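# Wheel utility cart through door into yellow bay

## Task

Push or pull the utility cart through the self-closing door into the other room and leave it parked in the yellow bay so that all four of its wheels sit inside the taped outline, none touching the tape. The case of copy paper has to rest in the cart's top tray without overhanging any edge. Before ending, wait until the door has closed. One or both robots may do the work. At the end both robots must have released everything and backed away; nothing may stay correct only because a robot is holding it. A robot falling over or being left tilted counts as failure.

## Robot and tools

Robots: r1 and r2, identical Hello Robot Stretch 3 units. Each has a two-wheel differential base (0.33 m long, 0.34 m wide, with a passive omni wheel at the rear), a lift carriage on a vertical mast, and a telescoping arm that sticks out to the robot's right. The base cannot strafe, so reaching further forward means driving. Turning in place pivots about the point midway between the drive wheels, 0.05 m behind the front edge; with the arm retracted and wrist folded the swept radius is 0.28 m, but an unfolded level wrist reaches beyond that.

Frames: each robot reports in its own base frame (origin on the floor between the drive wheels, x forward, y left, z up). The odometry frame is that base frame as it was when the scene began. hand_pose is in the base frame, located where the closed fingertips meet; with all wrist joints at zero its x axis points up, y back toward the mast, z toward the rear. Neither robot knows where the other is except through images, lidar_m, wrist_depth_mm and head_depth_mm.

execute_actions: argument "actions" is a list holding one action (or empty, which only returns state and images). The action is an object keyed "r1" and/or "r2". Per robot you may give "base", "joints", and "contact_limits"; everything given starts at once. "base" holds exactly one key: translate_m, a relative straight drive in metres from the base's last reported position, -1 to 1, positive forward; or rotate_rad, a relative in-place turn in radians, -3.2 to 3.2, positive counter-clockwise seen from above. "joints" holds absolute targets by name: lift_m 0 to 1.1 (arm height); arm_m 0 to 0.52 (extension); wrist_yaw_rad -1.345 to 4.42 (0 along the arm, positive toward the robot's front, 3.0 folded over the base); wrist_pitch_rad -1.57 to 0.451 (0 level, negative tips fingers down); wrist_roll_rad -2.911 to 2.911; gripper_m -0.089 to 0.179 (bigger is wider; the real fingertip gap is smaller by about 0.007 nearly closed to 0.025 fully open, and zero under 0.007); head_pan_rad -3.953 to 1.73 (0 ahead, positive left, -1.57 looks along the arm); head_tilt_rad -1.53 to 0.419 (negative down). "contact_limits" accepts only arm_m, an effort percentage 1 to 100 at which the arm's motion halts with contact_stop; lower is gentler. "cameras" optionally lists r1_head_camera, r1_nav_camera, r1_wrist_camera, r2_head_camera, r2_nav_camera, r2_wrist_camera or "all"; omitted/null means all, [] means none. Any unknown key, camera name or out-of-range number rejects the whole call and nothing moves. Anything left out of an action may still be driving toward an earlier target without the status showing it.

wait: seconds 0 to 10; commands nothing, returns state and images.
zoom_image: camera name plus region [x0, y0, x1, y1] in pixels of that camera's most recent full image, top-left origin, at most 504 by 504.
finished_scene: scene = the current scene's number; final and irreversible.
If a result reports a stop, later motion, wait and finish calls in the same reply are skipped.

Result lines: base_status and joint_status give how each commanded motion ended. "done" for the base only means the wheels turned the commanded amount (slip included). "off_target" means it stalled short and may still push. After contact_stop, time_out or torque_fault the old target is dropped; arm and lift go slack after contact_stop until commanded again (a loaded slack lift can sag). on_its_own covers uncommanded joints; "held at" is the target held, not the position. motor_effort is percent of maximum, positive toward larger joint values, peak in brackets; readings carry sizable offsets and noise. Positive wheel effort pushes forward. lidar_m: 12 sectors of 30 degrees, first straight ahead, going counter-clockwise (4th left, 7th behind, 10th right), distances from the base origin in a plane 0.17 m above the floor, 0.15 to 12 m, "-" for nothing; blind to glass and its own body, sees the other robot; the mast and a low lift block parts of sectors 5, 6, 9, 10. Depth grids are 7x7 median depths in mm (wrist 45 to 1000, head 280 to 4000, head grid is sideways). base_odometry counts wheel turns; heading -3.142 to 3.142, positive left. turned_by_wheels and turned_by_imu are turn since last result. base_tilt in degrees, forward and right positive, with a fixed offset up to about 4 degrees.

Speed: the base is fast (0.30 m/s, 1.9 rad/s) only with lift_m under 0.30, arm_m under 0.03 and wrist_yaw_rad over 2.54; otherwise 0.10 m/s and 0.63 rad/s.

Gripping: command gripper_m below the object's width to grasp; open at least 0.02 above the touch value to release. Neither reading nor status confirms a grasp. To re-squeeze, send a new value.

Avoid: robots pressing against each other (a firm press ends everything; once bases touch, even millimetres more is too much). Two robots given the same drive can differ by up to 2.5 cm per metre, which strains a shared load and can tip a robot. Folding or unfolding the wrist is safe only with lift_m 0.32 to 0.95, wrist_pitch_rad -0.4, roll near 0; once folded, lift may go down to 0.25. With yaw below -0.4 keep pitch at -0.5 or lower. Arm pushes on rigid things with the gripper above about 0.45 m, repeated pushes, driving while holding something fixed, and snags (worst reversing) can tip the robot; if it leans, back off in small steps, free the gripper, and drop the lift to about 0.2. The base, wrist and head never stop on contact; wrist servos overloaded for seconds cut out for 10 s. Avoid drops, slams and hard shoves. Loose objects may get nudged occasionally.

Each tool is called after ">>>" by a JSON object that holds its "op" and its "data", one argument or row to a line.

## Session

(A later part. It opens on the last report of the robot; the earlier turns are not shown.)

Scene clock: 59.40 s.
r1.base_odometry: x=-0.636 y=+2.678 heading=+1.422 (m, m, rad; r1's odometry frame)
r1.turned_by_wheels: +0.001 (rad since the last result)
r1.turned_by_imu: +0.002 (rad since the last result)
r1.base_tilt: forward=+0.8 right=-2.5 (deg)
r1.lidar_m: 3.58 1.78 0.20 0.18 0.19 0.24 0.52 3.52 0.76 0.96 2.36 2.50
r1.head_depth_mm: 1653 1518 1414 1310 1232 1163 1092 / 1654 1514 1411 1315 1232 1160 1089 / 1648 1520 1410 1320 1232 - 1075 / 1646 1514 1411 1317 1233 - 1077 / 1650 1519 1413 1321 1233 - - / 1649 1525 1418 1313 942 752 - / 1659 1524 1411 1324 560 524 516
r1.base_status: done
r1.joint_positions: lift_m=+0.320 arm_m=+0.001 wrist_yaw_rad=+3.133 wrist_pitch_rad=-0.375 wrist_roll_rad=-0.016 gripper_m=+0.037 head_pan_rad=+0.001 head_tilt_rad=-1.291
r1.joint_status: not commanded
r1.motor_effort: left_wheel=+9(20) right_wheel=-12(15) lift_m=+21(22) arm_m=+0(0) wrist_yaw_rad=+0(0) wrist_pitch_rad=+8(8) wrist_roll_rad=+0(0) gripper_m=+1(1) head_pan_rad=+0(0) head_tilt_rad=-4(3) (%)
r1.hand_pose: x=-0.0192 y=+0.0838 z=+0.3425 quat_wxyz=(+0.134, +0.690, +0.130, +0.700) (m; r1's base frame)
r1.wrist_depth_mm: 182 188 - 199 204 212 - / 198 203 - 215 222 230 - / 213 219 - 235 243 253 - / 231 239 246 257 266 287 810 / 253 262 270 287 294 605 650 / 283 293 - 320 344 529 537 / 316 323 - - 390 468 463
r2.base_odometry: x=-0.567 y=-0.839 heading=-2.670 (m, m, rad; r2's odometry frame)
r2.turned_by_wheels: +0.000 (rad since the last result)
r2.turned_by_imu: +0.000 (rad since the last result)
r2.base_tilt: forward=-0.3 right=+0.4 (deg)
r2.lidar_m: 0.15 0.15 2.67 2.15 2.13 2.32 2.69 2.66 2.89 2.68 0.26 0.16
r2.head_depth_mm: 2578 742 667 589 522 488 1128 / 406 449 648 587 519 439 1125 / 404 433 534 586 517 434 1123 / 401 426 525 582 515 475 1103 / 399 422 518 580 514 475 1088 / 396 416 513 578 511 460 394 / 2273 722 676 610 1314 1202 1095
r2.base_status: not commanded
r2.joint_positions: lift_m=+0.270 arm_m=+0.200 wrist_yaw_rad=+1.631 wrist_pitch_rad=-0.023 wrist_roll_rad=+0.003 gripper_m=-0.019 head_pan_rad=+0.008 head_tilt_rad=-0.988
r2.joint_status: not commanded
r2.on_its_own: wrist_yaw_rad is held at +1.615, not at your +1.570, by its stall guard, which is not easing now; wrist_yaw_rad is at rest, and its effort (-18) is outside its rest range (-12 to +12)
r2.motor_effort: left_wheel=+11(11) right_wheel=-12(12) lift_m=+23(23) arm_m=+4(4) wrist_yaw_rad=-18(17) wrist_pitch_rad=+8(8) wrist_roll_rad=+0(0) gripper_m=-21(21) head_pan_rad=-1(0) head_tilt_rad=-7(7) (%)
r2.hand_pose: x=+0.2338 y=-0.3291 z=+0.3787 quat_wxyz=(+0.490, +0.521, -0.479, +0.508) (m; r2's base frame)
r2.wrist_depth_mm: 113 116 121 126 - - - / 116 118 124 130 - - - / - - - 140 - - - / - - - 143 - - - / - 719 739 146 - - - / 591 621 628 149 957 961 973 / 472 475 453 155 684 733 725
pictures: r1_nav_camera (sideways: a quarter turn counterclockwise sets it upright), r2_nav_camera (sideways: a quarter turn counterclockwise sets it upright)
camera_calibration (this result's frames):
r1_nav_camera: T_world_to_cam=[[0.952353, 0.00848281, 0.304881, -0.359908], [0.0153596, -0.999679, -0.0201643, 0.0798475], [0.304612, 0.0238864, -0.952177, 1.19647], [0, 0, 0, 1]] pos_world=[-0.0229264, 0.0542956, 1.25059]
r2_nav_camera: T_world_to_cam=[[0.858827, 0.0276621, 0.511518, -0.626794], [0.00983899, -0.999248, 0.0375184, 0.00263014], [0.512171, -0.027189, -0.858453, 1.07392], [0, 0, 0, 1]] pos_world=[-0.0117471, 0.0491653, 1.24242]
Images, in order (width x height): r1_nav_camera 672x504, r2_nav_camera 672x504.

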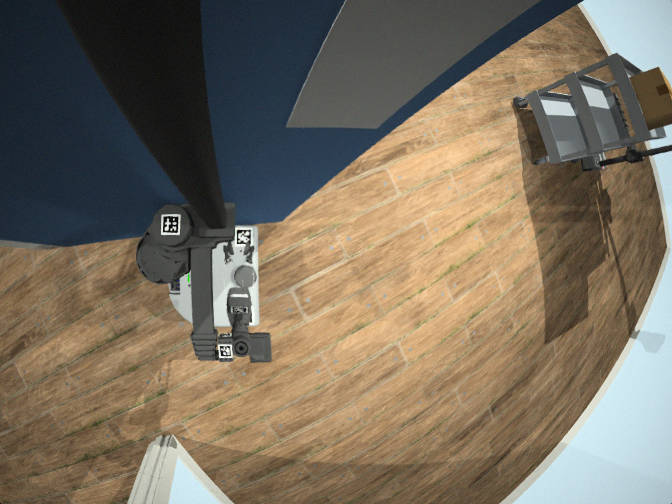

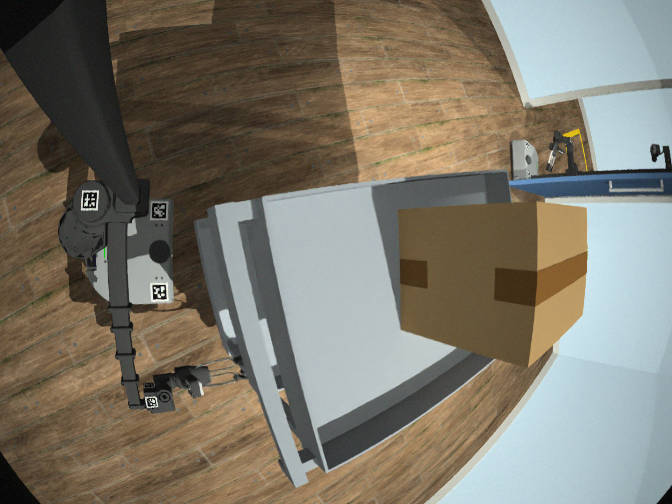

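>>> {"op": "execute_actions", "data": {
  "actions": [
    {"r1":{"base":{"rotate_rad":1.4}},"r2":{"joints":{"gripper_m":0.15,"wrist_yaw_rad":1.57}}}
  ],
  "cameras": []
}}

>>> {"op": "execute_actions", "data": {
  "actions": [
    {"r1":{"base":{"translate_m":0.4}},"r2":{"base":{"translate_m":-0.25}}}
  ],
  "cameras": ["r1_nav_camera"]
}}

>>> {"op": "execute_actions", "data": {
  "actions": [
    {"r1":{"base":{"translate_m":0.3}},"r2":{"base":{"rotate_rad":-1.5},"joints":{"arm_m":0}}}
  ],
  "cameras": ["r1_nav_camera"]
}}

>>> {"op": "execute_actions", "data": {
  "actions": [
    {"r2":{"base":{"translate_m":0.37}}}
  ],
  "cameras": []
}}

>>> {"op": "execute_actions", "data": {
  "actions": [
    {"r2":{"base":{"rotate_rad":1.9}}}
  ],
  "cameras": ["r1_nav_camera","r2_nav_camera","r2_wrist_camera"]
}}

Scene clock: 67.57 s.
r1.base_odometry: x=-0.636 y=+2.678 heading=+2.822 (m, m, rad; r1's odometry frame)
r1.turned_by_wheels: +1.400 (rad since the last result)
r1.turned_by_imu: +1.384 (rad since the last result)
r1.base_tilt: forward=+0.9 right=-2.5 (deg)
r1.lidar_m: - - 0.15 0.19 3.52 0.76 0.79 1.73 2.39 3.01 0.15 -
r1.head_depth_mm: - - - - 1214 1158 1093 / - - - - 1201 1163 1087 / - - - - 576 - 1082 / - - - - 566 - 1077 / - - - - 456 - - / - - - - 443 1173 - / - - - - 379 1156 1082
r1.base_status: done
r1.joint_positions: lift_m=+0.320 arm_m=+0.001 wrist_yaw_rad=+3.133 wrist_pitch_rad=-0.375 wrist_roll_rad=-0.016 gripper_m=+0.037 head_pan_rad=+0.000 head_tilt_rad=-1.291
r1.joint_status: not commanded
r1.motor_effort: left_wheel=+2(24) right_wheel=+4(16) lift_m=+21(22) arm_m=+0(0) wrist_yaw_rad=+0(0) wrist_pitch_rad=+8(9) wrist_roll_rad=+0(0) gripper_m=-1(1) head_pan_rad=+0(0) head_tilt_rad=-3(3) (%)
r1.hand_pose: x=-0.0192 y=+0.0838 z=+0.3425 quat_wxyz=(+0.134, +0.690, +0.130, +0.700) (m; r1's base frame)
r1.wrist_depth_mm: - - - 599 218 132 95 / - - - 662 225 136 97 / - - - 742 234 139 98 / 862 849 841 754 244 143 100 / 695 695 672 646 227 146 102 / 576 566 - 558 258 150 104 / 481 492 - - 252 143 105
r2.base_odometry: x=-0.567 y=-0.839 heading=-2.670 (m, m, rad; r2's odometry frame)
r2.turned_by_wheels: +0.000 (rad since the last result)
r2.turned_by_imu: +0.000 (rad since the last result)
r2.base_tilt: forward=-0.4 right=+0.1 (deg)
r2.lidar_m: - 3.30 2.67 2.15 2.14 2.32 2.69 2.66 2.90 2.67 0.25 0.15
r2.head_depth_mm: 2584 746 677 590 522 477 1126 / 406 437 647 588 519 422 1123 / 403 430 531 585 517 459 1106 / 401 423 520 582 516 477 1089 / 399 417 511 580 514 475 494 / 396 411 523 578 513 455 394 / 2190 739 690 1477 1333 1218 1107
r2.base_status: not commanded
r2.joint_positions: lift_m=+0.270 arm_m=+0.200 wrist_yaw_rad=+1.572 wrist_pitch_rad=-0.023 wrist_roll_rad=+0.003 gripper_m=+0.150 head_pan_rad=+0.008 head_tilt_rad=-0.988
r2.joint_status: all done
r2.motor_effort: left_wheel=+7(11) right_wheel=-5(12) lift_m=+24(23) arm_m=+4(4) wrist_yaw_rad=-1(44) wrist_pitch_rad=+8(8) wrist_roll_rad=+0(1) gripper_m=+0(93) head_pan_rad=+0(0) head_tilt_rad=-7(6) (%)
r2.hand_pose: x=+0.2342 y=-0.3443 z=+0.3787 quat_wxyz=(+0.505, +0.507, -0.494, +0.494) (m; r2's base frame)
r2.wrist_depth_mm: 110 115 122 129 - - - / 113 117 125 133 - - - / - - - 142 - - - / - - - 146 - - - / - - 737 150 - - - / 614 612 617 154 945 - 951 / 490 449 476 158 712 692 759
pictures: none
No camera images: the call's "cameras" was empty. Leave "cameras" out to get every camera's image.

Scene clock: 72.73 s.
r1.base_odometry: x=-1.015 y=+2.803 heading=+2.822 (m, m, rad; r1's odometry frame)
r1.turned_by_wheels: +0.000 (rad since the last result)
r1.turned_by_imu: +0.002 (rad since the last result)
r1.base_tilt: forward=+0.9 right=-2.5 (deg)
r1.lidar_m: 2.22 0.15 0.15 0.18 0.36 1.23 1.15 2.38 2.71 3.41 1.61 3.31
r1.head_depth_mm: 1641 1512 1410 1318 1229 1159 1095 / 1647 1520 1403 1316 1231 1159 1086 / 1655 1522 1413 1319 1229 - 1085 / 1645 1522 1408 1320 1233 - 1077 / 1639 1525 1409 1291 773 - - / 1662 1525 1446 318 510 1080 - / 1681 - - - 389 759 1076
r1.base_status: done
r1.joint_positions: lift_m=+0.320 arm_m=+0.001 wrist_yaw_rad=+3.133 wrist_pitch_rad=-0.375 wrist_roll_rad=-0.016 gripper_m=+0.037 head_pan_rad=+0.000 head_tilt_rad=-1.291
r1.joint_status: not commanded
r1.motor_effort: left_wheel=+10(37) right_wheel=+2(7) lift_m=+21(21) arm_m=+0(0) wrist_yaw_rad=+0(0) wrist_pitch_rad=+8(8) wrist_roll_rad=+0(0) gripper_m=+0(1) head_pan_rad=+0(0) head_tilt_rad=-3(3) (%)
r1.hand_pose: x=-0.0192 y=+0.0838 z=+0.3425 quat_wxyz=(+0.134, +0.690, +0.130, +0.700) (m; r1's base frame)
r1.wrist_depth_mm: - - - 260 198 159 134 / - - - 283 211 168 140 / - - - 310 226 178 146 / 879 851 752 345 242 188 154 / 687 679 671 384 249 200 161 / 572 571 - 426 288 212 169 / 484 496 - - 302 216 179
r2.base_odometry: x=-0.345 y=-0.725 heading=-2.670 (m, m, rad; r2's odometry frame)
r2.turned_by_wheels: +0.000 (rad since the last result)
r2.turned_by_imu: +0.000 (rad since the last result)
r2.base_tilt: forward=-0.3 right=+0.1 (deg)
r2.lidar_m: 0.38 3.40 2.55 2.05 2.04 2.22 2.44 2.43 2.65 2.77 2.74 0.43
r2.head_depth_mm: 2563 766 676 914 1369 1248 1123 / 897 795 676 946 1223 1238 1122 / 611 732 671 929 1193 1239 1121 / 601 714 670 577 1108 1233 1127 / 594 704 665 546 907 1208 1121 / 859 759 709 1510 1361 1222 1114 / 2418 2067 1761 1533 1357 1219 1109
r2.base_status: done
r2.joint_positions: lift_m=+0.270 arm_m=+0.200 wrist_yaw_rad=+1.572 wrist_pitch_rad=-0.023 wrist_roll_rad=+0.003 gripper_m=+0.150 head_pan_rad=+0.008 head_tilt_rad=-0.988
r2.joint_status: not commanded
r2.motor_effort: left_wheel=+4(7) right_wheel=-3(8) lift_m=+23(23) arm_m=+3(3) wrist_yaw_rad=-2(3) wrist_pitch_rad=+8(8) wrist_roll_rad=+0(0) gripper_m=+0(0) head_pan_rad=+0(0) head_tilt_rad=-7(7) (%)
r2.hand_pose: x=+0.2342 y=-0.3444 z=+0.3787 quat_wxyz=(+0.505, +0.507, -0.494, +0.494) (m; r2's base frame)
r2.wrist_depth_mm: 311 329 354 - - - - / 316 330 351 372 - - - / - - - - - - - / - - - - - - - / - 891 899 - - - - / 594 624 625 829 935 - 963 / 490 380 398 424 716 683 754
pictures: r1_nav_camera (sideways: a quarter turn counterclockwise sets it upright)
camera_calibration (this result's frames):
r1_nav_camera: T_world_to_cam=[[0.952362, 0.00779382, 0.30487, -0.359894], [0.0146362, -0.99969, -0.0201644, 0.0798522], [0.304619, 0.023666, -0.95218, 1.19647], [0, 0, 0, 1]] pos_world=[-0.0228877, 0.0543166, 1.25059]
Images, in order (width x height): r1_nav_camera 672x504.

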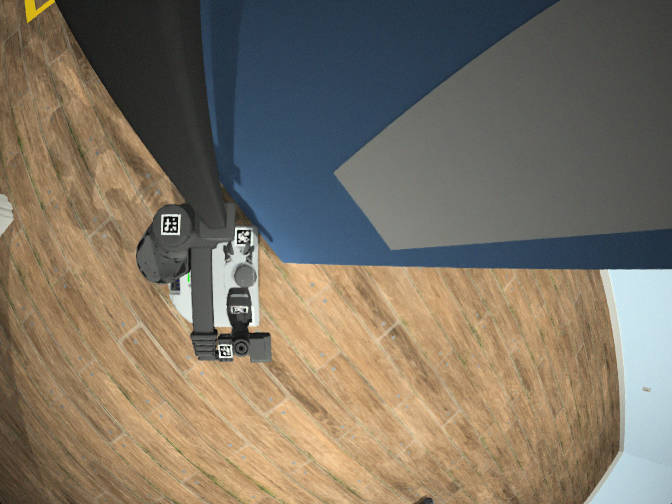

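Scene clock: 78.63 s.
r1.base_odometry: x=-1.300 y=+2.897 heading=+2.823 (m, m, rad; r1's odometry frame)
r1.turned_by_wheels: +0.001 (rad since the last result)
r1.turned_by_imu: +0.421 (rad since the last result)
r1.base_tilt: forward=+0.9 right=-2.4 (deg)
r1.lidar_m: 1.89 1.90 0.15 0.18 0.91 1.34 2.15 2.86 3.38 1.52 3.49 2.13
r1.head_depth_mm: 1650 1528 1407 1316 1232 1154 1092 / 1648 1521 1409 1315 1233 1164 1086 / 1644 1518 1410 1311 1235 - 1084 / 1646 1521 1407 1314 1231 - 1077 / 1648 1524 1413 1316 1223 - - / 1654 1520 1414 1315 455 1164 - / 1650 1521 1408 1332 363 1136 1078
r1.base_status: done
r1.joint_positions: lift_m=+0.320 arm_m=+0.001 wrist_yaw_rad=+3.132 wrist_pitch_rad=-0.375 wrist_roll_rad=-0.016 gripper_m=+0.037 head_pan_rad=+0.001 head_tilt_rad=-1.291
r1.joint_status: not commanded
r1.on_its_own: left_wheel is at rest, and its effort (+20) is outside its rest range (-18 to +18)
r1.motor_effort: left_wheel=+20(80) right_wheel=-2(33) lift_m=+22(22) arm_m=+0(0) wrist_yaw_rad=+0(1) wrist_pitch_rad=+9(10) wrist_roll_rad=+0(0) gripper_m=-1(0) head_pan_rad=-1(0) head_tilt_rad=-3(3) (%)
r1.hand_pose: x=-0.0191 y=+0.0837 z=+0.3423 quat_wxyz=(+0.134, +0.690, +0.130, +0.700) (m; r1's base frame)
r1.wrist_depth_mm: - - - 331 205 149 116 / - - - 358 217 154 125 / - - - 397 228 161 136 / 877 868 829 440 241 167 154 / 679 679 679 500 238 175 621 / 564 558 - 523 277 191 546 / 484 493 - - 285 233 461
r2.base_odometry: x=-0.345 y=-0.725 heading=+2.114 (m, m, rad; r2's odometry frame)
r2.turned_by_wheels: -1.500 (rad since the last result)
r2.turned_by_imu: -1.523 (rad since the last result)
r2.base_tilt: forward=-0.5 right=+0.2 (deg)
r2.lidar_m: 2.74 2.74 0.42 0.38 3.59 2.44 2.04 2.03 2.28 2.43 2.42 2.73
r2.head_depth_mm: 2579 2145 1813 1574 1385 1248 1124 / 2572 2122 1802 1571 1383 1238 1128 / 2579 2107 1801 1559 1379 1235 1141 / 2530 2097 1781 1549 1373 1232 1123 / 2526 2095 1777 1552 1367 1228 1124 / 2497 2080 1776 1543 1362 1223 1116 / 2420 2072 1768 1531 1362 1221 1107
r2.base_status: done
r2.joint_positions: lift_m=+0.270 arm_m=+0.000 wrist_yaw_rad=+1.571 wrist_pitch_rad=-0.023 wrist_roll_rad=+0.003 gripper_m=+0.150 head_pan_rad=+0.008 head_tilt_rad=-0.988
r2.joint_status: all done
r2.motor_effort: left_wheel=+5(12) right_wheel=-4(9) lift_m=+24(23) arm_m=-3(5) wrist_yaw_rad=+0(2) wrist_pitch_rad=+8(8) wrist_roll_rad=+0(0) gripper_m=+0(0) head_pan_rad=+1(0) head_tilt_rad=-7(6) (%)
r2.hand_pose: x=+0.2342 y=-0.1454 z=+0.3787 quat_wxyz=(+0.505, +0.507, -0.494, +0.493) (m; r2's base frame)
r2.wrist_depth_mm: - - - - - - - / - - - - - - - / - - - - - - - / - - - - - - - / - - - - - - - / 924 928 952 936 946 - 966 / 735 674 706 715 725 692 753
pictures: r1_nav_camera (sideways: a quarter turn counterclockwise sets it upright)
camera_calibration (this result's frames):
r1_nav_camera: T_world_to_cam=[[0.952561, 0.00855085, 0.304226, -0.359056], [0.0154171, -0.999678, -0.0201745, 0.0798604], [0.303956, 0.0239077, -0.952386, 1.19675], [0, 0, 0, 1]] pos_world=[-0.0229655, 0.0542935, 1.25061]
Images, in order (width x height): r1_nav_camera 672x504.

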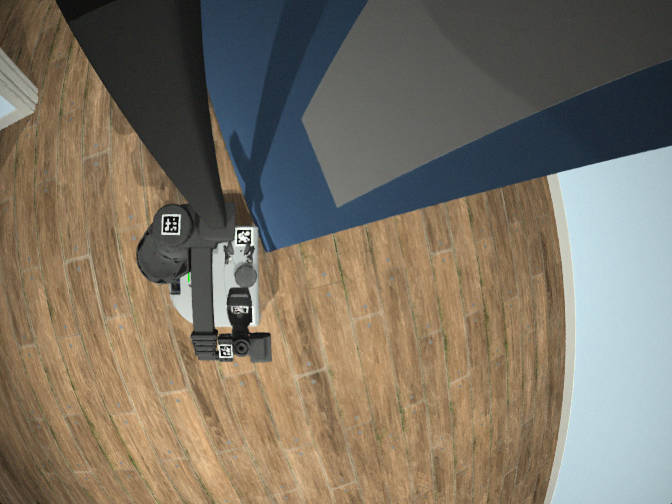

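Scene clock: 83.60 s.
r1.base_odometry: x=-1.300 y=+2.897 heading=+2.823 (m, m, rad; r1's odometry frame)
r1.turned_by_wheels: +0.000 (rad since the last result)
r1.turned_by_imu: +0.001 (rad since the last result)
r1.base_tilt: forward=+0.9 right=-2.5 (deg)
r1.lidar_m: 1.89 1.90 0.15 0.18 0.91 1.34 2.15 2.86 3.37 1.53 3.49 2.14
r1.head_depth_mm: 1641 1518 1404 1316 1230 1160 1093 / 1646 1512 1416 1316 1233 1158 1084 / 1650 1512 1408 1315 1234 - 1083 / 1652 1523 1418 1315 1233 - 1080 / 1649 1525 1409 1319 1223 - - / 1655 1518 1416 1318 455 1166 - / 1652 1519 1424 1333 363 1133 1078
r1.base_status: not commanded
r1.joint_positions: lift_m=+0.320 arm_m=+0.001 wrist_yaw_rad=+3.132 wrist_pitch_rad=-0.375 wrist_roll_rad=-0.016 gripper_m=+0.037 head_pan_rad=+0.001 head_tilt_rad=-1.291
r1.joint_status: not commanded
r1.on_its_own: left_wheel is at rest, and its effort (+21) is outside its rest range (-18 to +18)
r1.motor_effort: left_wheel=+21(20) right_wheel=-1(2) lift_m=+22(22) arm_m=+0(0) wrist_yaw_rad=+0(0) wrist_pitch_rad=+9(9) wrist_roll_rad=+1(0) gripper_m=-1(1) head_pan_rad=+0(0) head_tilt_rad=-3(3) (%)
r1.hand_pose: x=-0.0191 y=+0.0837 z=+0.3423 quat_wxyz=(+0.134, +0.690, +0.130, +0.700) (m; r1's base frame)
r1.wrist_depth_mm: - - - 332 204 148 116 / - - - 360 216 154 124 / - - - 399 228 160 136 / 876 850 859 442 242 168 154 / 673 674 670 493 238 174 613 / 564 563 - 520 277 192 536 / 484 499 - - 284 232 463
r2.base_odometry: x=-0.536 y=-0.409 heading=+2.114 (m, m, rad; r2's odometry frame)
r2.turned_by_wheels: +0.000 (rad since the last result)
r2.turned_by_imu: +0.002 (rad since the last result)
r2.base_tilt: forward=-0.3 right=+0.1 (deg)
r2.lidar_m: 2.39 2.39 2.68 0.44 0.44 0.54 2.40 2.39 2.68 2.32 2.30 2.59
r2.head_depth_mm: 2589 2135 1813 1566 1391 1244 1130 / 2516 2128 1796 1566 1386 1239 1129 / 2419 2105 1795 1556 1376 1234 1145 / 2392 2100 1790 1538 1375 1236 1126 / 2321 2092 1774 1544 1367 1223 1122 / 2297 2073 1773 1536 1366 1227 1108 / 2207 2046 1747 1531 1364 1215 1112
r2.base_status: done
r2.joint_positions: lift_m=+0.270 arm_m=+0.000 wrist_yaw_rad=+1.571 wrist_pitch_rad=-0.023 wrist_roll_rad=+0.003 gripper_m=+0.150 head_pan_rad=+0.008 head_tilt_rad=-0.988
r2.joint_status: not commanded
r2.motor_effort: left_wheel=+5(13) right_wheel=-4(4) lift_m=+23(23) arm_m=-3(3) wrist_yaw_rad=-2(1) wrist_pitch_rad=+8(8) wrist_roll_rad=+0(1) gripper_m=+0(0) head_pan_rad=+0(0) head_tilt_rad=-6(6) (%)
r2.hand_pose: x=+0.2342 y=-0.1454 z=+0.3787 quat_wxyz=(+0.505, +0.507, -0.494, +0.493) (m; r2's base frame)
r2.wrist_depth_mm: - - - - - - - / - - - - - - - / - - - - - - - / - - - - - - - / - - - - - - - / 926 912 930 972 950 - 952 / 735 672 710 716 726 688 750
pictures: none
No camera images: the call's "cameras" was empty. Leave "cameras" out to get every camera's image.

Scene clock: 87.57 s.
r1.base_odometry: x=-1.300 y=+2.897 heading=+2.823 (m, m, rad; r1's odometry frame)
r1.turned_by_wheels: +0.000 (rad since the last result)
r1.turned_by_imu: +0.001 (rad since the last result)
r1.base_tilt: forward=+0.9 right=-2.5 (deg)
r1.lidar_m: 1.90 1.90 0.15 0.18 0.91 1.34 2.15 2.85 3.37 1.53 3.49 2.14
r1.head_depth_mm: 1646 1520 1410 1313 1235 1161 1096 / 1646 1513 1410 1316 1234 1162 1090 / 1645 1525 1413 1320 1234 - 1082 / 1651 1521 1407 1316 1237 - 1077 / 1652 1517 1406 1322 1225 - - / 1647 1522 1411 1320 455 1160 - / 1647 1513 1416 1332 363 1135 1077
r1.base_status: not commanded
r1.joint_positions: lift_m=+0.320 arm_m=+0.001 wrist_yaw_rad=+3.132 wrist_pitch_rad=-0.375 wrist_roll_rad=-0.016 gripper_m=+0.037 head_pan_rad=+0.001 head_tilt_rad=-1.291
r1.joint_status: not commanded
r1.on_its_own: left_wheel is at rest, and its effort (+20) is outside its rest range (-18 to +18)
r1.motor_effort: left_wheel=+20(21) right_wheel=-1(1) lift_m=+22(21) arm_m=+0(0) wrist_yaw_rad=+0(1) wrist_pitch_rad=+9(9) wrist_roll_rad=+0(0) gripper_m=-1(1) head_pan_rad=+0(0) head_tilt_rad=-3(3) (%)
r1.hand_pose: x=-0.0191 y=+0.0837 z=+0.3423 quat_wxyz=(+0.134, +0.690, +0.130, +0.700) (m; r1's base frame)
r1.wrist_depth_mm: - - - 330 205 149 116 / - - - 361 216 154 125 / - - - 395 228 161 136 / 877 870 858 439 242 168 155 / 695 684 682 497 239 176 622 / 575 557 - 521 275 192 541 / 483 499 - - 283 234 464
r2.base_odometry: x=-0.536 y=-0.409 heading=-2.269 (m, m, rad; r2's odometry frame)
r2.turned_by_wheels: +1.900 (rad since the last result)
r2.turned_by_imu: +1.929 (rad since the last result)
r2.base_tilt: forward=-0.5 right=+0.2 (deg)
r2.lidar_m: 0.44 0.49 2.47 2.39 2.50 2.38 2.31 2.41 2.46 2.39 2.48 0.44
r2.head_depth_mm: 2587 2152 1805 1563 1391 1248 1123 / 929 792 675 1481 1379 1245 1130 / 899 787 672 944 1214 1230 1139 / 649 749 601 955 1209 1233 1121 / 655 745 598 970 1224 1229 1125 / 676 757 590 962 1242 1223 1110 / 817 755 608 935 1334 1220 1105
r2.base_status: done
r2.joint_positions: lift_m=+0.270 arm_m=+0.000 wrist_yaw_rad=+1.571 wrist_pitch_rad=-0.023 wrist_roll_rad=+0.003 gripper_m=+0.150 head_pan_rad=+0.008 head_tilt_rad=-0.988
r2.joint_status: not commanded
r2.motor_effort: left_wheel=-4(9) right_wheel=+4(8) lift_m=+23(23) arm_m=-3(3) wrist_yaw_rad=+0(1) wrist_pitch_rad=+8(8) wrist_roll_rad=+0(0) gripper_m=+0(0) head_pan_rad=+0(0) head_tilt_rad=-6(6) (%)
r2.hand_pose: x=+0.2342 y=-0.1454 z=+0.3787 quat_wxyz=(+0.505, +0.507, -0.494, +0.493) (m; r2's base frame)
r2.wrist_depth_mm: - 351 339 325 - - - / 370 353 341 334 - - - / - - - 441 - - - / - - - - - - - / - 866 899 834 - - - / 526 622 623 590 941 - 963 / 433 405 390 383 716 679 754
pictures: r1_nav_camera (sideways: a quarter turn counterclockwise sets it upright), r2_nav_camera (sideways: a quarter turn counterclockwise sets it upright), r2_wrist_camera
camera_calibration (this result's frames):
r1_nav_camera: T_world_to_cam=[[0.952561, 0.00855077, 0.304226, -0.359056], [0.015417, -0.999678, -0.0201745, 0.0798604], [0.303956, 0.0239077, -0.952386, 1.19675], [0, 0, 0, 1]] pos_world=[-0.0229655, 0.0542935, 1.25061]
r2_nav_camera: T_world_to_cam=[[0.858853, 0.0276625, 0.511474, -0.626736], [0.00984106, -0.999247, 0.0375183, 0.00263023], [0.512127, -0.0271893, -0.858479, 1.07395], [0, 0, 0, 1]] pos_world=[-0.0117502, 0.0491652, 1.24242]
r2_wrist_camera: T_world_to_cam=[[-0.00852339, -0.999801, 0.0180485, -0.150185], [-0.142526, -0.0166502, -0.989651, 0.454518], [0.989754, -0.0110076, -0.142356, -0.0144169], [0, 0, 0, 1]] pos_world=[0.0777698, -0.142746, 0.450473]
Images, in order (width x height): r1_nav_camera 672x504, r2_nav_camera 672x504, r2_wrist_camera 644x364.

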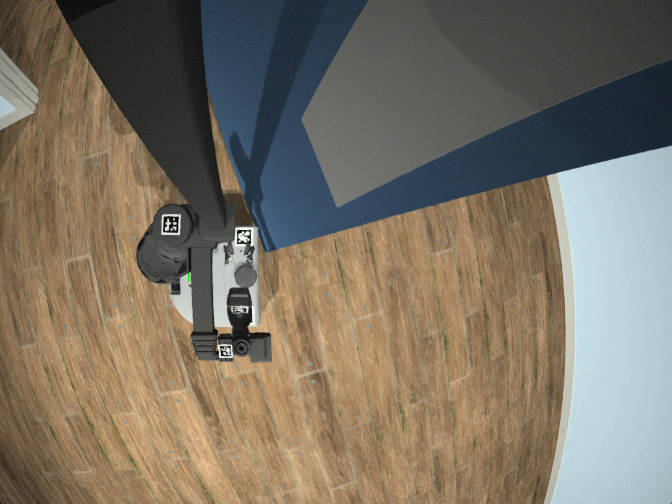

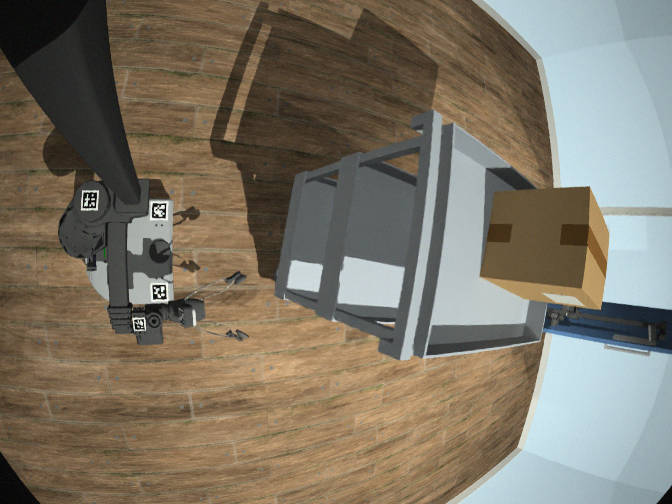

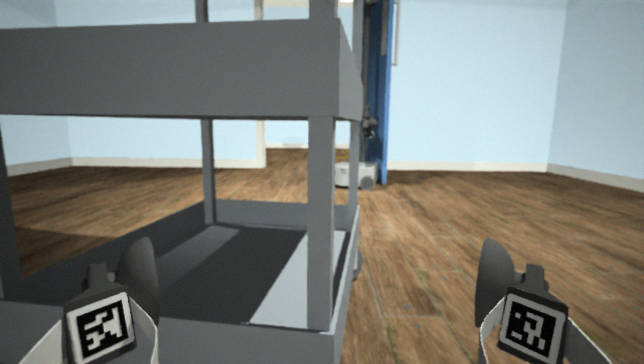

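>>> {"op": "execute_actions", "data": {
  "actions": [
    {"r2":{"base":{"translate_m":0.21}}}
  ],
  "cameras": []
}}

>>> {"op": "execute_actions", "data": {
  "actions": [
    {"r2":{"joints":{"gripper_m":-0.04,"arm_m":0.12}}}
  ],
  "cameras": []
}}

>>> {"op": "execute_actions", "data": {
  "actions": [
    {"r2":{"base":{"rotate_rad":0.15},"joints":{"arm_m":0.2}}}
  ],
  "cameras": []
}}

>>> {"op": "execute_actions", "data": {
  "actions": [
    {"r2":{"base":{"translate_m":0.5}}}
  ],
  "cameras": ["r2_nav_camera","r2_wrist_camera"]
}}

Scene clock: 96.20 s.
r1.base_odometry: x=-1.300 y=+2.897 heading=+2.823 (m, m, rad; r1's odometry frame)
r1.turned_by_wheels: +0.000 (rad since the last result)
r1.turned_by_imu: +0.001 (rad since the last result)
r1.base_tilt: forward=+0.9 right=-2.5 (deg)
r1.lidar_m: 1.90 1.90 0.15 0.18 0.91 1.34 2.14 2.85 3.41 1.52 3.51 2.14
r1.head_depth_mm: 1637 1519 1414 1317 1229 1160 1092 / 1642 1520 1401 1319 1228 1161 1086 / 1639 1515 1413 1311 1234 - 1081 / 1642 1529 1410 1317 1230 - 1078 / 1652 1515 1409 1319 1224 - - / 1646 1519 1416 1316 454 1161 - / 1659 1528 1413 1330 363 1134 1082
r1.base_status: not commanded
r1.joint_positions: lift_m=+0.320 arm_m=+0.001 wrist_yaw_rad=+3.132 wrist_pitch_rad=-0.375 wrist_roll_rad=-0.016 gripper_m=+0.037 head_pan_rad=+0.001 head_tilt_rad=-1.291
r1.joint_status: not commanded
r1.on_its_own: left_wheel is at rest, and its effort (+21) is outside its rest range (-18 to +18)
r1.motor_effort: left_wheel=+21(21) right_wheel=-1(2) lift_m=+22(21) arm_m=+0(0) wrist_yaw_rad=+1(0) wrist_pitch_rad=+9(9) wrist_roll_rad=+0(0) gripper_m=+0(1) head_pan_rad=+0(1) head_tilt_rad=-3(4) (%)
r1.hand_pose: x=-0.0191 y=+0.0837 z=+0.3423 quat_wxyz=(+0.134, +0.690, +0.130, +0.700) (m; r1's base frame)
r1.wrist_depth_mm: - - - 331 205 148 116 / - - - 363 217 154 125 / - - - 398 231 161 136 / 857 863 849 442 241 168 154 / 686 681 670 496 237 176 621 / 571 564 - 517 276 191 538 / 487 499 - - 287 233 466
r2.base_odometry: x=-0.671 y=-0.569 heading=-2.270 (m, m, rad; r2's odometry frame)
r2.turned_by_wheels: +0.000 (rad since the last result)
r2.turned_by_imu: +0.001 (rad since the last result)
r2.base_tilt: forward=-0.5 right=+0.2 (deg)
r2.lidar_m: 0.23 0.26 0.40 2.38 2.49 2.60 2.52 2.63 2.47 2.39 2.49 0.23
r2.head_depth_mm: 2592 2030 1733 1511 1323 1206 1132 / 2222 793 674 588 507 1187 1129 / 580 737 672 583 478 797 1142 / 439 515 629 582 474 1001 1121 / 445 530 634 581 459 1085 1122 / 459 551 643 578 471 1098 1108 / 475 577 658 576 477 1173 1110
r2.base_status: done
r2.joint_positions: lift_m=+0.270 arm_m=+0.000 wrist_yaw_rad=+1.571 wrist_pitch_rad=-0.023 wrist_roll_rad=+0.003 gripper_m=+0.150 head_pan_rad=+0.008 head_tilt_rad=-0.988
r2.joint_status: not commanded
r2.motor_effort: left_wheel=-5(7) right_wheel=+3(9) lift_m=+23(23) arm_m=-3(3) wrist_yaw_rad=-1(1) wrist_pitch_rad=+8(8) wrist_roll_rad=+0(1) gripper_m=+0(1) head_pan_rad=-1(0) head_tilt_rad=-6(7) (%)
r2.hand_pose: x=+0.2342 y=-0.1454 z=+0.3787 quat_wxyz=(+0.505, +0.507, -0.494, +0.493) (m; r2's base frame)
r2.wrist_depth_mm: 138 133 128 123 - - - / 142 137 131 126 - - - / - - - 136 - - - / - - - 139 - - - / - - 803 143 - - - / 545 620 621 147 935 - 956 / 463 454 472 151 712 695 765
pictures: none
No camera images: the call's "cameras" was empty. Leave "cameras" out to get every camera's image.

Scene clock: 98.60 s.
r1.base_odometry: x=-1.300 y=+2.897 heading=+2.823 (m, m, rad; r1's odometry frame)
r1.turned_by_wheels: +0.000 (rad since the last result)
r1.turned_by_imu: +0.000 (rad since the last result)
r1.base_tilt: forward=+1.0 right=-2.5 (deg)
r1.lidar_m: 1.89 1.90 0.15 0.18 0.91 1.34 2.15 2.85 3.39 1.50 3.52 2.14
r1.head_depth_mm: 1644 1514 1406 1315 1236 1162 1097 / 1648 1521 1405 1316 1235 1164 1084 / 1642 1520 1410 1315 1238 - 1081 / 1647 1522 1411 1318 1239 - 1077 / 1642 1518 1410 1317 1226 - - / 1664 1523 1411 1318 455 1161 - / 1657 1530 1418 1334 363 1137 1080
r1.base_status: not commanded
r1.joint_positions: lift_m=+0.320 arm_m=+0.001 wrist_yaw_rad=+3.132 wrist_pitch_rad=-0.375 wrist_roll_rad=-0.016 gripper_m=+0.037 head_pan_rad=+0.001 head_tilt_rad=-1.291
r1.joint_status: not commanded
r1.on_its_own: left_wheel is at rest, and its effort (+21) is outside its rest range (-18 to +18)
r1.motor_effort: left_wheel=+21(21) right_wheel=-2(2) lift_m=+22(21) arm_m=+0(0) wrist_yaw_rad=+1(0) wrist_pitch_rad=+9(9) wrist_roll_rad=+0(1) gripper_m=-1(1) head_pan_rad=-1(0) head_tilt_rad=-3(3) (%)
r1.hand_pose: x=-0.0191 y=+0.0837 z=+0.3423 quat_wxyz=(+0.134, +0.690, +0.130, +0.700) (m; r1's base frame)
r1.wrist_depth_mm: - - - 332 205 148 116 / - - - 358 216 155 125 / - - - 399 228 161 136 / 865 852 829 444 241 168 154 / 686 676 676 499 237 176 629 / 570 568 - 519 275 192 539 / 485 492 - - 286 233 467
r2.base_odometry: x=-0.671 y=-0.569 heading=-2.270 (m, m, rad; r2's odometry frame)
r2.turned_by_wheels: +0.000 (rad since the last result)
r2.turned_by_imu: +0.000 (rad since the last result)
r2.base_tilt: forward=-0.3 right=+0.1 (deg)
r2.lidar_m: 0.22 0.23 2.46 2.38 2.49 2.60 2.52 2.63 2.47 2.39 0.33 0.24
r2.head_depth_mm: 2575 757 663 589 494 1210 1159 / 827 794 675 588 487 941 1124 / 434 503 632 584 480 1069 1122 / 438 507 624 583 473 1040 1123 / 437 513 626 580 468 1008 1125 / 437 519 635 578 489 793 1111 / 472 1970 634 556 482 1187 1108
r2.base_status: not commanded
r2.joint_positions: lift_m=+0.270 arm_m=+0.120 wrist_yaw_rad=+1.571 wrist_pitch_rad=-0.023 wrist_roll_rad=+0.003 gripper_m=-0.039 head_pan_rad=+0.008 head_tilt_rad=-0.988
r2.joint_status: all done
r2.motor_effort: left_wheel=-5(5) right_wheel=+7(7) lift_m=+23(23) arm_m=+4(8) wrist_yaw_rad=-2(66) wrist_pitch_rad=+8(8) wrist_roll_rad=+0(1) gripper_m=-26(98) head_pan_rad=+0(0) head_tilt_rad=-6(6) (%)
r2.hand_pose: x=+0.2342 y=-0.2645 z=+0.3787 quat_wxyz=(+0.505, +0.507, -0.494, +0.493) (m; r2's base frame)
r2.wrist_depth_mm: 138 139 141 142 - - - / 141 143 144 146 - - - / - - - 156 - - - / - - - 161 - - - / - 749 786 164 - - - / 560 619 623 168 944 966 973 / 467 467 454 173 678 717 715
pictures: none
No camera images: the call's "cameras" was empty. Leave "cameras" out to get every camera's image.

Scene clock: 100.40 s.
r1.base_odometry: x=-1.300 y=+2.897 heading=+2.823 (m, m, rad; r1's odometry frame)
r1.turned_by_wheels: +0.000 (rad since the last result)
r1.turned_by_imu: +0.000 (rad since the last result)
r1.base_tilt: forward=+0.8 right=-2.5 (deg)
r1.lidar_m: 1.89 1.90 0.15 0.18 0.91 1.34 2.15 2.86 3.38 1.45 3.50 2.14
r1.head_depth_mm: 1644 1512 1407 1313 1235 1158 1092 / 1645 1520 1408 1310 1231 1166 1086 / 1651 1517 1406 1319 1231 - 1081 / 1646 1515 1408 1314 1238 - 1076 / 1646 1512 1416 1318 1225 - - / 1655 1528 1413 1315 455 1162 - / 1660 1523 1417 1335 363 1138 1076
r1.base_status: not commanded
r1.joint_positions: lift_m=+0.320 arm_m=+0.001 wrist_yaw_rad=+3.132 wrist_pitch_rad=-0.375 wrist_roll_rad=-0.016 gripper_m=+0.037 head_pan_rad=+0.001 head_tilt_rad=-1.291
r1.joint_status: not commanded
r1.on_its_own: left_wheel is at rest, and its effort (+20) is outside its rest range (-18 to +18)
r1.motor_effort: left_wheel=+20(21) right_wheel=-1(3) lift_m=+22(22) arm_m=+0(0) wrist_yaw_rad=+0(0) wrist_pitch_rad=+9(9) wrist_roll_rad=+0(0) gripper_m=+0(0) head_pan_rad=+0(0) head_tilt_rad=-3(3) (%)
r1.hand_pose: x=-0.0191 y=+0.0837 z=+0.3423 quat_wxyz=(+0.134, +0.690, +0.130, +0.700) (m; r1's base frame)
r1.wrist_depth_mm: - - - 329 205 148 116 / - - - 366 217 154 125 / - - - 397 229 160 136 / 865 855 841 440 241 168 154 / 681 681 682 499 238 175 621 / 570 567 - 527 277 191 536 / 486 497 - - 284 232 468
r2.base_odometry: x=-0.671 y=-0.569 heading=-2.120 (m, m, rad; r2's odometry frame)
r2.turned_by_wheels: +0.150 (rad since the last result)
r2.turned_by_imu: +0.151 (rad since the last result)
r2.base_tilt: forward=-0.3 right=+0.1 (deg)
r2.lidar_m: 0.25 0.26 2.40 2.39 2.63 2.53 2.52 2.78 2.41 2.39 0.35 0.26
r2.head_depth_mm: 449 741 678 589 468 987 1126 / 452 532 633 587 466 1094 1125 / 458 543 641 585 465 1088 1120 / 465 552 641 583 464 1083 1122 / 496 720 651 580 462 1050 1126 / 2511 2085 1700 578 461 1226 1113 / 2499 2051 1757 1535 1358 1220 1109
r2.base_status: done
r2.joint_positions: lift_m=+0.270 arm_m=+0.200 wrist_yaw_rad=+1.585 wrist_pitch_rad=-0.023 wrist_roll_rad=+0.003 gripper_m=-0.033 head_pan_rad=+0.008 head_tilt_rad=-0.988
r2.joint_status: all done
r2.on_its_own: gripper_m is held at -0.034, not at your -0.040, by its stall guard, which is not easing now; wrist_yaw_rad is at rest, and its effort (-17) is outside its rest range (-12 to +12)
r2.motor_effort: left_wheel=+0(20) right_wheel=+0(27) lift_m=+23(23) arm_m=+4(5) wrist_yaw_rad=-17(46) wrist_pitch_rad=+8(8) wrist_roll_rad=+0(1) gripper_m=-21(28) head_pan_rad=+0(1) head_tilt_rad=-6(6) (%)
r2.hand_pose: x=+0.2342 y=-0.3410 z=+0.3788 quat_wxyz=(+0.502, +0.510, -0.491, +0.497) (m; r2's base frame)
r2.wrist_depth_mm: 155 154 153 152 - - - / 159 158 156 156 - - - / - - - 167 - - - / - - - 171 - - - / - 788 791 174 - - - / 556 624 619 - 946 956 933 / 469 476 452 185 718 721 723
pictures: none
No camera images: the call's "cameras" was empty. Leave "cameras" out to get every camera's image.

Scene clock: 106.43 s.
r1.base_odometry: x=-1.300 y=+2.897 heading=+2.823 (m, m, rad; r1's odometry frame)
r1.turned_by_wheels: +0.000 (rad since the last result)
r1.turned_by_imu: +0.001 (rad since the last result)
r1.base_tilt: forward=+0.9 right=-2.5 (deg)
r1.lidar_m: 1.90 1.90 0.15 0.18 0.91 1.34 2.15 2.85 1.18 1.20 3.51 2.14
r1.head_depth_mm: 1642 1519 1408 1311 1233 1157 1092 / 1640 1518 1410 1316 1229 1156 1088 / 1650 1528 1411 1317 1235 - 1082 / 1649 1525 1411 1318 1231 - 1076 / 1648 1523 1406 1323 1228 - - / 1656 1523 1416 1325 455 1166 - / 1658 1524 1416 1331 363 1134 1076
r1.base_status: not commanded
r1.joint_positions: lift_m=+0.320 arm_m=+0.001 wrist_yaw_rad=+3.132 wrist_pitch_rad=-0.375 wrist_roll_rad=-0.016 gripper_m=+0.037 head_pan_rad=+0.001 head_tilt_rad=-1.291
r1.joint_status: not commanded
r1.on_its_own: left_wheel is at rest, and its effort (+20) is outside its rest range (-18 to +18)
r1.motor_effort: left_wheel=+20(21) right_wheel=-2(1) lift_m=+22(21) arm_m=+0(0) wrist_yaw_rad=+1(1) wrist_pitch_rad=+9(9) wrist_roll_rad=+0(0) gripper_m=-1(1) head_pan_rad=+0(1) head_tilt_rad=-3(3) (%)
r1.hand_pose: x=-0.0191 y=+0.0837 z=+0.3423 quat_wxyz=(+0.134, +0.690, +0.130, +0.700) (m; r1's base frame)
r1.wrist_depth_mm: - - - 327 205 148 116 / - - - 360 217 154 125 / - - - 395 230 161 136 / 868 856 871 441 241 168 154 / 691 687 676 501 236 176 613 / 571 564 - 516 276 191 544 / 485 494 - - 284 233 463
r2.base_odometry: x=-0.932 y=-0.996 heading=-2.120 (m, m, rad; r2's odometry frame)
r2.turned_by_wheels: +0.000 (rad since the last result)
r2.turned_by_imu: +0.002 (rad since the last result)
r2.base_tilt: forward=-0.5 right=+0.3 (deg)
r2.lidar_m: 0.16 0.16 2.31 2.29 2.54 3.04 3.01 3.05 2.49 2.48 0.16 -
r2.head_depth_mm: 2509 1868 663 588 521 488 370 / 404 401 531 586 519 466 1111 / 402 378 473 572 518 464 438 / 398 357 440 552 514 462 425 / 396 347 413 529 514 481 1114 / 394 338 405 557 539 1218 1108 / 403 547 655 947 1360 1219 1106
r2.base_status: done
r2.joint_positions: lift_m=+0.270 arm_m=+0.200 wrist_yaw_rad=+1.521 wrist_pitch_rad=-0.023 wrist_roll_rad=+0.003 gripper_m=-0.033 head_pan_rad=+0.008 head_tilt_rad=-0.991
r2.joint_status: not commanded
r2.on_its_own: wrist_yaw_rad is held at +1.523, not at your +1.570, by its stall guard, which is not easing now; gripper_m is held at -0.034, not at your -0.040, by its stall guard, which is not easing now
r2.motor_effort: left_wheel=+2(39) right_wheel=+8(42) lift_m=+24(24) arm_m=+1(4) wrist_yaw_rad=+3(35) wrist_pitch_rad=+8(8) wrist_roll_rad=+0(0) gripper_m=-16(23) head_pan_rad=+0(0) head_tilt_rad=-5(6) (%)
r2.hand_pose: x=+0.2339 y=-0.3575 z=+0.3788 quat_wxyz=(+0.517, +0.494, -0.507, +0.481) (m; r2's base frame)
r2.wrist_depth_mm: 106 115 132 154 185 - - / 108 117 135 158 191 - - / - - - - - - - / - - - - - - - / - 692 - - - - - / 588 627 590 - 963 954 964 / 468 472 475 658 710 712 717
pictures: r2_nav_camera (sideways: a quarter turn counterclockwise sets it upright), r2_wrist_camera
camera_calibration (this result's frames):
r2_nav_camera: T_world_to_cam=[[0.860125, 0.027673, 0.509333, -0.623955], [0.00993444, -0.999247, 0.0375143, 0.00263491], [0.509987, -0.0272071, -0.859752, 1.07562], [0, 0, 0, 1]] pos_world=[-0.0118982, 0.049164, 1.24247]
r2_wrist_camera: T_world_to_cam=[[-0.057916, -0.998158, 0.0180442, -0.350108], [-0.142787, -0.00960646, -0.989707, 0.453627], [0.988057, -0.0598963, -0.141968, -0.0336659], [0, 0, 0, 1]] pos_world=[0.0777592, -0.347122, 0.450496]
Images, in order (width x height): r2_nav_camera 672x504, r2_wrist_camera 644x364.

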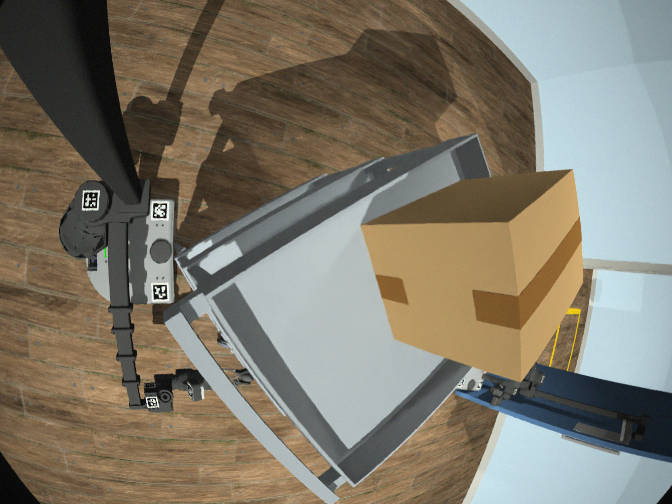

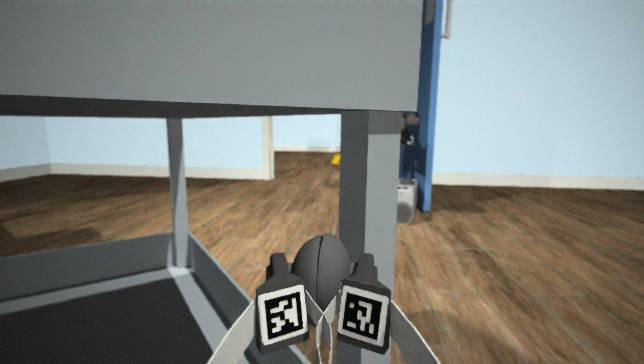

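>>> {"op": "execute_actions", "data": {
  "actions": [
    {"r2":{"joints":{"gripper_m":0.17,"arm_m":0.27,"wrist_yaw_rad":1.57}}}
  ],
  "cameras": []
}}

>>> {"op": "execute_actions", "data": {
  "actions": [
    {"r2":{"base":{"translate_m":0.13}}}
  ],
  "cameras": ["r2_nav_camera","r2_wrist_camera"]
}}

Scene clock: 114.07 s.
r1.base_odometry: x=-1.300 y=+2.897 heading=+2.823 (m, m, rad; r1's odometry frame)
r1.turned_by_wheels: +0.000 (rad since the last result)
r1.turned_by_imu: +0.001 (rad since the last result)
r1.base_tilt: forward=+0.9 right=-2.5 (deg)
r1.lidar_m: 1.90 1.90 0.15 0.18 0.91 1.34 2.15 2.85 1.18 1.20 3.52 2.14
r1.head_depth_mm: 1641 1517 1409 1316 1232 1158 1096 / 1659 1523 1412 1319 1231 1163 1087 / 1655 1523 1408 1316 1228 - 1083 / 1650 1521 1413 1318 1229 - 1079 / 1647 1524 1414 1316 1224 - - / 1654 1521 1412 1321 455 1161 - / 1653 1531 1416 1337 363 1132 1080
r1.base_status: not commanded
r1.joint_positions: lift_m=+0.320 arm_m=+0.001 wrist_yaw_rad=+3.132 wrist_pitch_rad=-0.375 wrist_roll_rad=-0.016 gripper_m=+0.037 head_pan_rad=+0.001 head_tilt_rad=-1.291
r1.joint_status: not commanded
r1.on_its_own: left_wheel is at rest, and its effort (+21) is outside its rest range (-18 to +18)
r1.motor_effort: left_wheel=+21(21) right_wheel=-2(1) lift_m=+22(22) arm_m=+0(0) wrist_yaw_rad=+1(0) wrist_pitch_rad=+9(9) wrist_roll_rad=+0(0) gripper_m=+0(1) head_pan_rad=+0(0) head_tilt_rad=-3(3) (%)
r1.hand_pose: x=-0.0191 y=+0.0837 z=+0.3423 quat_wxyz=(+0.134, +0.690, +0.130, +0.700) (m; r1's base frame)
r1.wrist_depth_mm: - - - 331 205 148 116 / - - - 360 215 154 124 / - - - 399 229 161 137 / 856 853 852 440 242 168 154 / 682 686 682 494 238 175 618 / 575 571 - 522 276 192 536 / 491 495 - - 284 233 462
r2.base_odometry: x=-0.932 y=-0.996 heading=-2.120 (m, m, rad; r2's odometry frame)
r2.turned_by_wheels: +0.000 (rad since the last result)
r2.turned_by_imu: +0.000 (rad since the last result)
r2.base_tilt: forward=-0.5 right=+0.4 (deg)
r2.lidar_m: 0.16 0.16 2.31 2.30 2.53 3.04 3.01 3.06 2.49 2.48 0.16 -
r2.head_depth_mm: 2476 1854 663 589 521 484 370 / 404 402 532 586 519 466 1102 / 402 378 472 572 516 464 438 / 398 357 441 552 516 463 426 / 396 347 413 529 513 482 1116 / 394 338 405 556 539 1222 1110 / 403 546 657 944 1362 1219 1109
r2.base_status: not commanded
r2.joint_positions: lift_m=+0.270 arm_m=+0.270 wrist_yaw_rad=+1.569 wrist_pitch_rad=-0.023 wrist_roll_rad=+0.003 gripper_m=+0.170 head_pan_rad=+0.008 head_tilt_rad=-0.991
r2.joint_status: all done
r2.motor_effort: left_wheel=+2(2) right_wheel=+8(8) lift_m=+24(24) arm_m=+3(3) wrist_yaw_rad=+1(5) wrist_pitch_rad=+8(8) wrist_roll_rad=+0(0) gripper_m=+0(97) head_pan_rad=+0(1) head_tilt_rad=-5(5) (%)
r2.hand_pose: x=+0.2343 y=-0.4152 z=+0.3788 quat_wxyz=(+0.506, +0.506, -0.495, +0.493) (m; r2's base frame)
r2.wrist_depth_mm: 130 142 161 - - - - / 133 145 164 - - - - / - - - - - - - / - - - - - - - / - 721 - - - - - / 615 619 570 896 949 943 958 / - 459 429 693 712 716 756
pictures: none
No camera images: the call's "cameras" was empty. Leave "cameras" out to get every camera's image.

Scene clock: 116.33 s.
r1.base_odometry: x=-1.300 y=+2.897 heading=+2.823 (m, m, rad; r1's odometry frame)
r1.turned_by_wheels: +0.000 (rad since the last result)
r1.turned_by_imu: +0.000 (rad since the last result)
r1.base_tilt: forward=+0.9 right=-2.4 (deg)
r1.lidar_m: 1.89 1.90 0.15 0.18 0.91 1.34 2.15 2.85 1.10 1.14 3.51 2.13
r1.head_depth_mm: 1644 1518 1406 1311 1231 1163 1093 / 1644 1522 1411 1314 1232 1161 1089 / 1657 1522 1411 1312 1233 - 1080 / 1641 1521 1413 1315 1232 - 1077 / 1656 1518 1409 1314 1221 - - / 1652 1523 1408 1315 455 1164 - / 1663 1523 1411 1326 363 1135 1075
r1.base_status: not commanded
r1.joint_positions: lift_m=+0.320 arm_m=+0.001 wrist_yaw_rad=+3.132 wrist_pitch_rad=-0.375 wrist_roll_rad=-0.016 gripper_m=+0.037 head_pan_rad=+0.001 head_tilt_rad=-1.291
r1.joint_status: not commanded
r1.on_its_own: left_wheel is at rest, and its effort (+21) is outside its rest range (-18 to +18)
r1.motor_effort: left_wheel=+21(21) right_wheel=-2(2) lift_m=+22(22) arm_m=+0(0) wrist_yaw_rad=+0(1) wrist_pitch_rad=+9(9) wrist_roll_rad=+0(1) gripper_m=-1(1) head_pan_rad=+0(1) head_tilt_rad=-3(3) (%)
r1.hand_pose: x=-0.0191 y=+0.0837 z=+0.3423 quat_wxyz=(+0.134, +0.690, +0.130, +0.700) (m; r1's base frame)
r1.wrist_depth_mm: - - - 330 204 148 116 / - - - 363 216 154 124 / - - - 394 230 161 136 / 860 860 850 439 242 168 154 / 692 684 681 498 237 175 609 / 578 568 - 520 276 192 533 / 485 498 - - 286 233 465
r2.base_odometry: x=-1.000 y=-1.107 heading=-2.120 (m, m, rad; r2's odometry frame)
r2.turned_by_wheels: +0.000 (rad since the last result)
r2.turned_by_imu: +0.000 (rad since the last result)
r2.base_tilt: forward=-0.4 right=+0.2 (deg)
r2.lidar_m: 0.16 0.16 2.28 2.27 2.51 3.17 3.14 3.08 2.51 2.50 0.16 -
r2.head_depth_mm: 2569 1814 662 588 520 487 369 / 404 409 571 586 518 465 1123 / 402 382 480 573 516 464 433 / 399 358 443 556 515 463 432 / 396 347 412 528 513 482 1116 / 394 336 395 556 538 1219 1112 / 392 420 645 607 1365 1219 1104
r2.base_status: done
r2.joint_positions: lift_m=+0.270 arm_m=+0.270 wrist_yaw_rad=+1.569 wrist_pitch_rad=-0.023 wrist_roll_rad=+0.003 gripper_m=+0.170 head_pan_rad=+0.008 head_tilt_rad=-0.991
r2.joint_status: not commanded
r2.motor_effort: left_wheel=+2(14) right_wheel=+8(18) lift_m=+23(24) arm_m=+3(3) wrist_yaw_rad=+2(2) wrist_pitch_rad=+8(8) wrist_roll_rad=+0(1) gripper_m=+0(1) head_pan_rad=+0(0) head_tilt_rad=-5(5) (%)
r2.hand_pose: x=+0.2343 y=-0.4152 z=+0.3788 quat_wxyz=(+0.506, +0.506, -0.495, +0.493) (m; r2's base frame)
r2.wrist_depth_mm: 138 150 172 - - - - / 140 154 176 - - - - / - - - - - - - / - - - - - - - / - 722 - - - - - / 614 614 555 884 934 936 960 / - 465 424 694 710 714 772
pictures: r2_nav_camera (sideways: a quarter turn counterclockwise sets it upright), r2_wrist_camera
camera_calibration (this result's frames):
r2_nav_camera: T_world_to_cam=[[0.860125, 0.027673, 0.509333, -0.623955], [0.0099345, -0.999247, 0.0375143, 0.00263491], [0.509987, -0.027207, -0.859752, 1.07562], [0, 0, 0, 1]] pos_world=[-0.0118982, 0.049164, 1.24247]
r2_wrist_camera: T_world_to_cam=[[-0.0107694, -0.999779, 0.0180442, -0.419449], [-0.142175, -0.0163309, -0.989707, 0.450182], [0.989783, -0.013224, -0.141968, -0.0184602], [0, 0, 0, 1]] pos_world=[0.077759, -0.412249, 0.450496]
Images, in order (width x height): r2_nav_camera 672x504, r2_wrist_camera 644x364.

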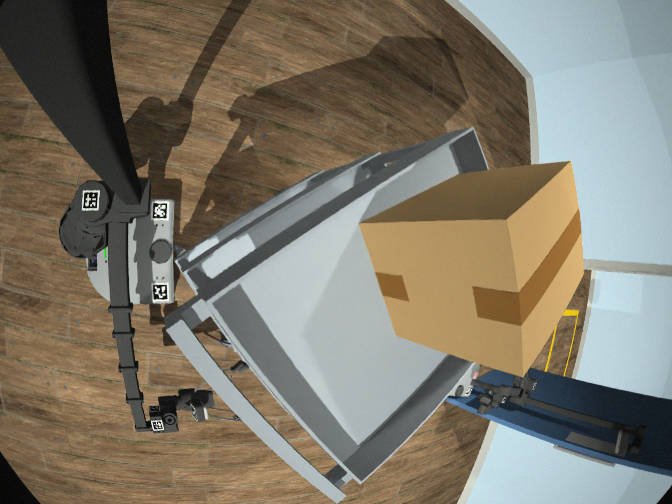

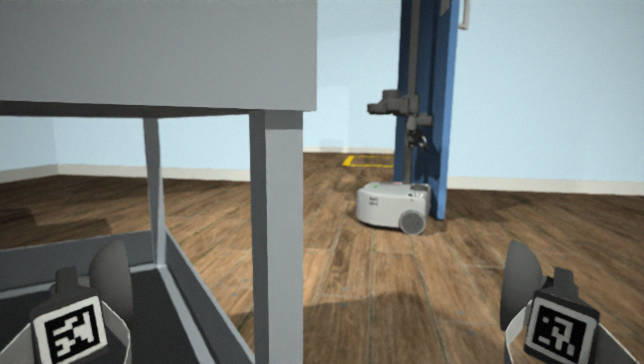

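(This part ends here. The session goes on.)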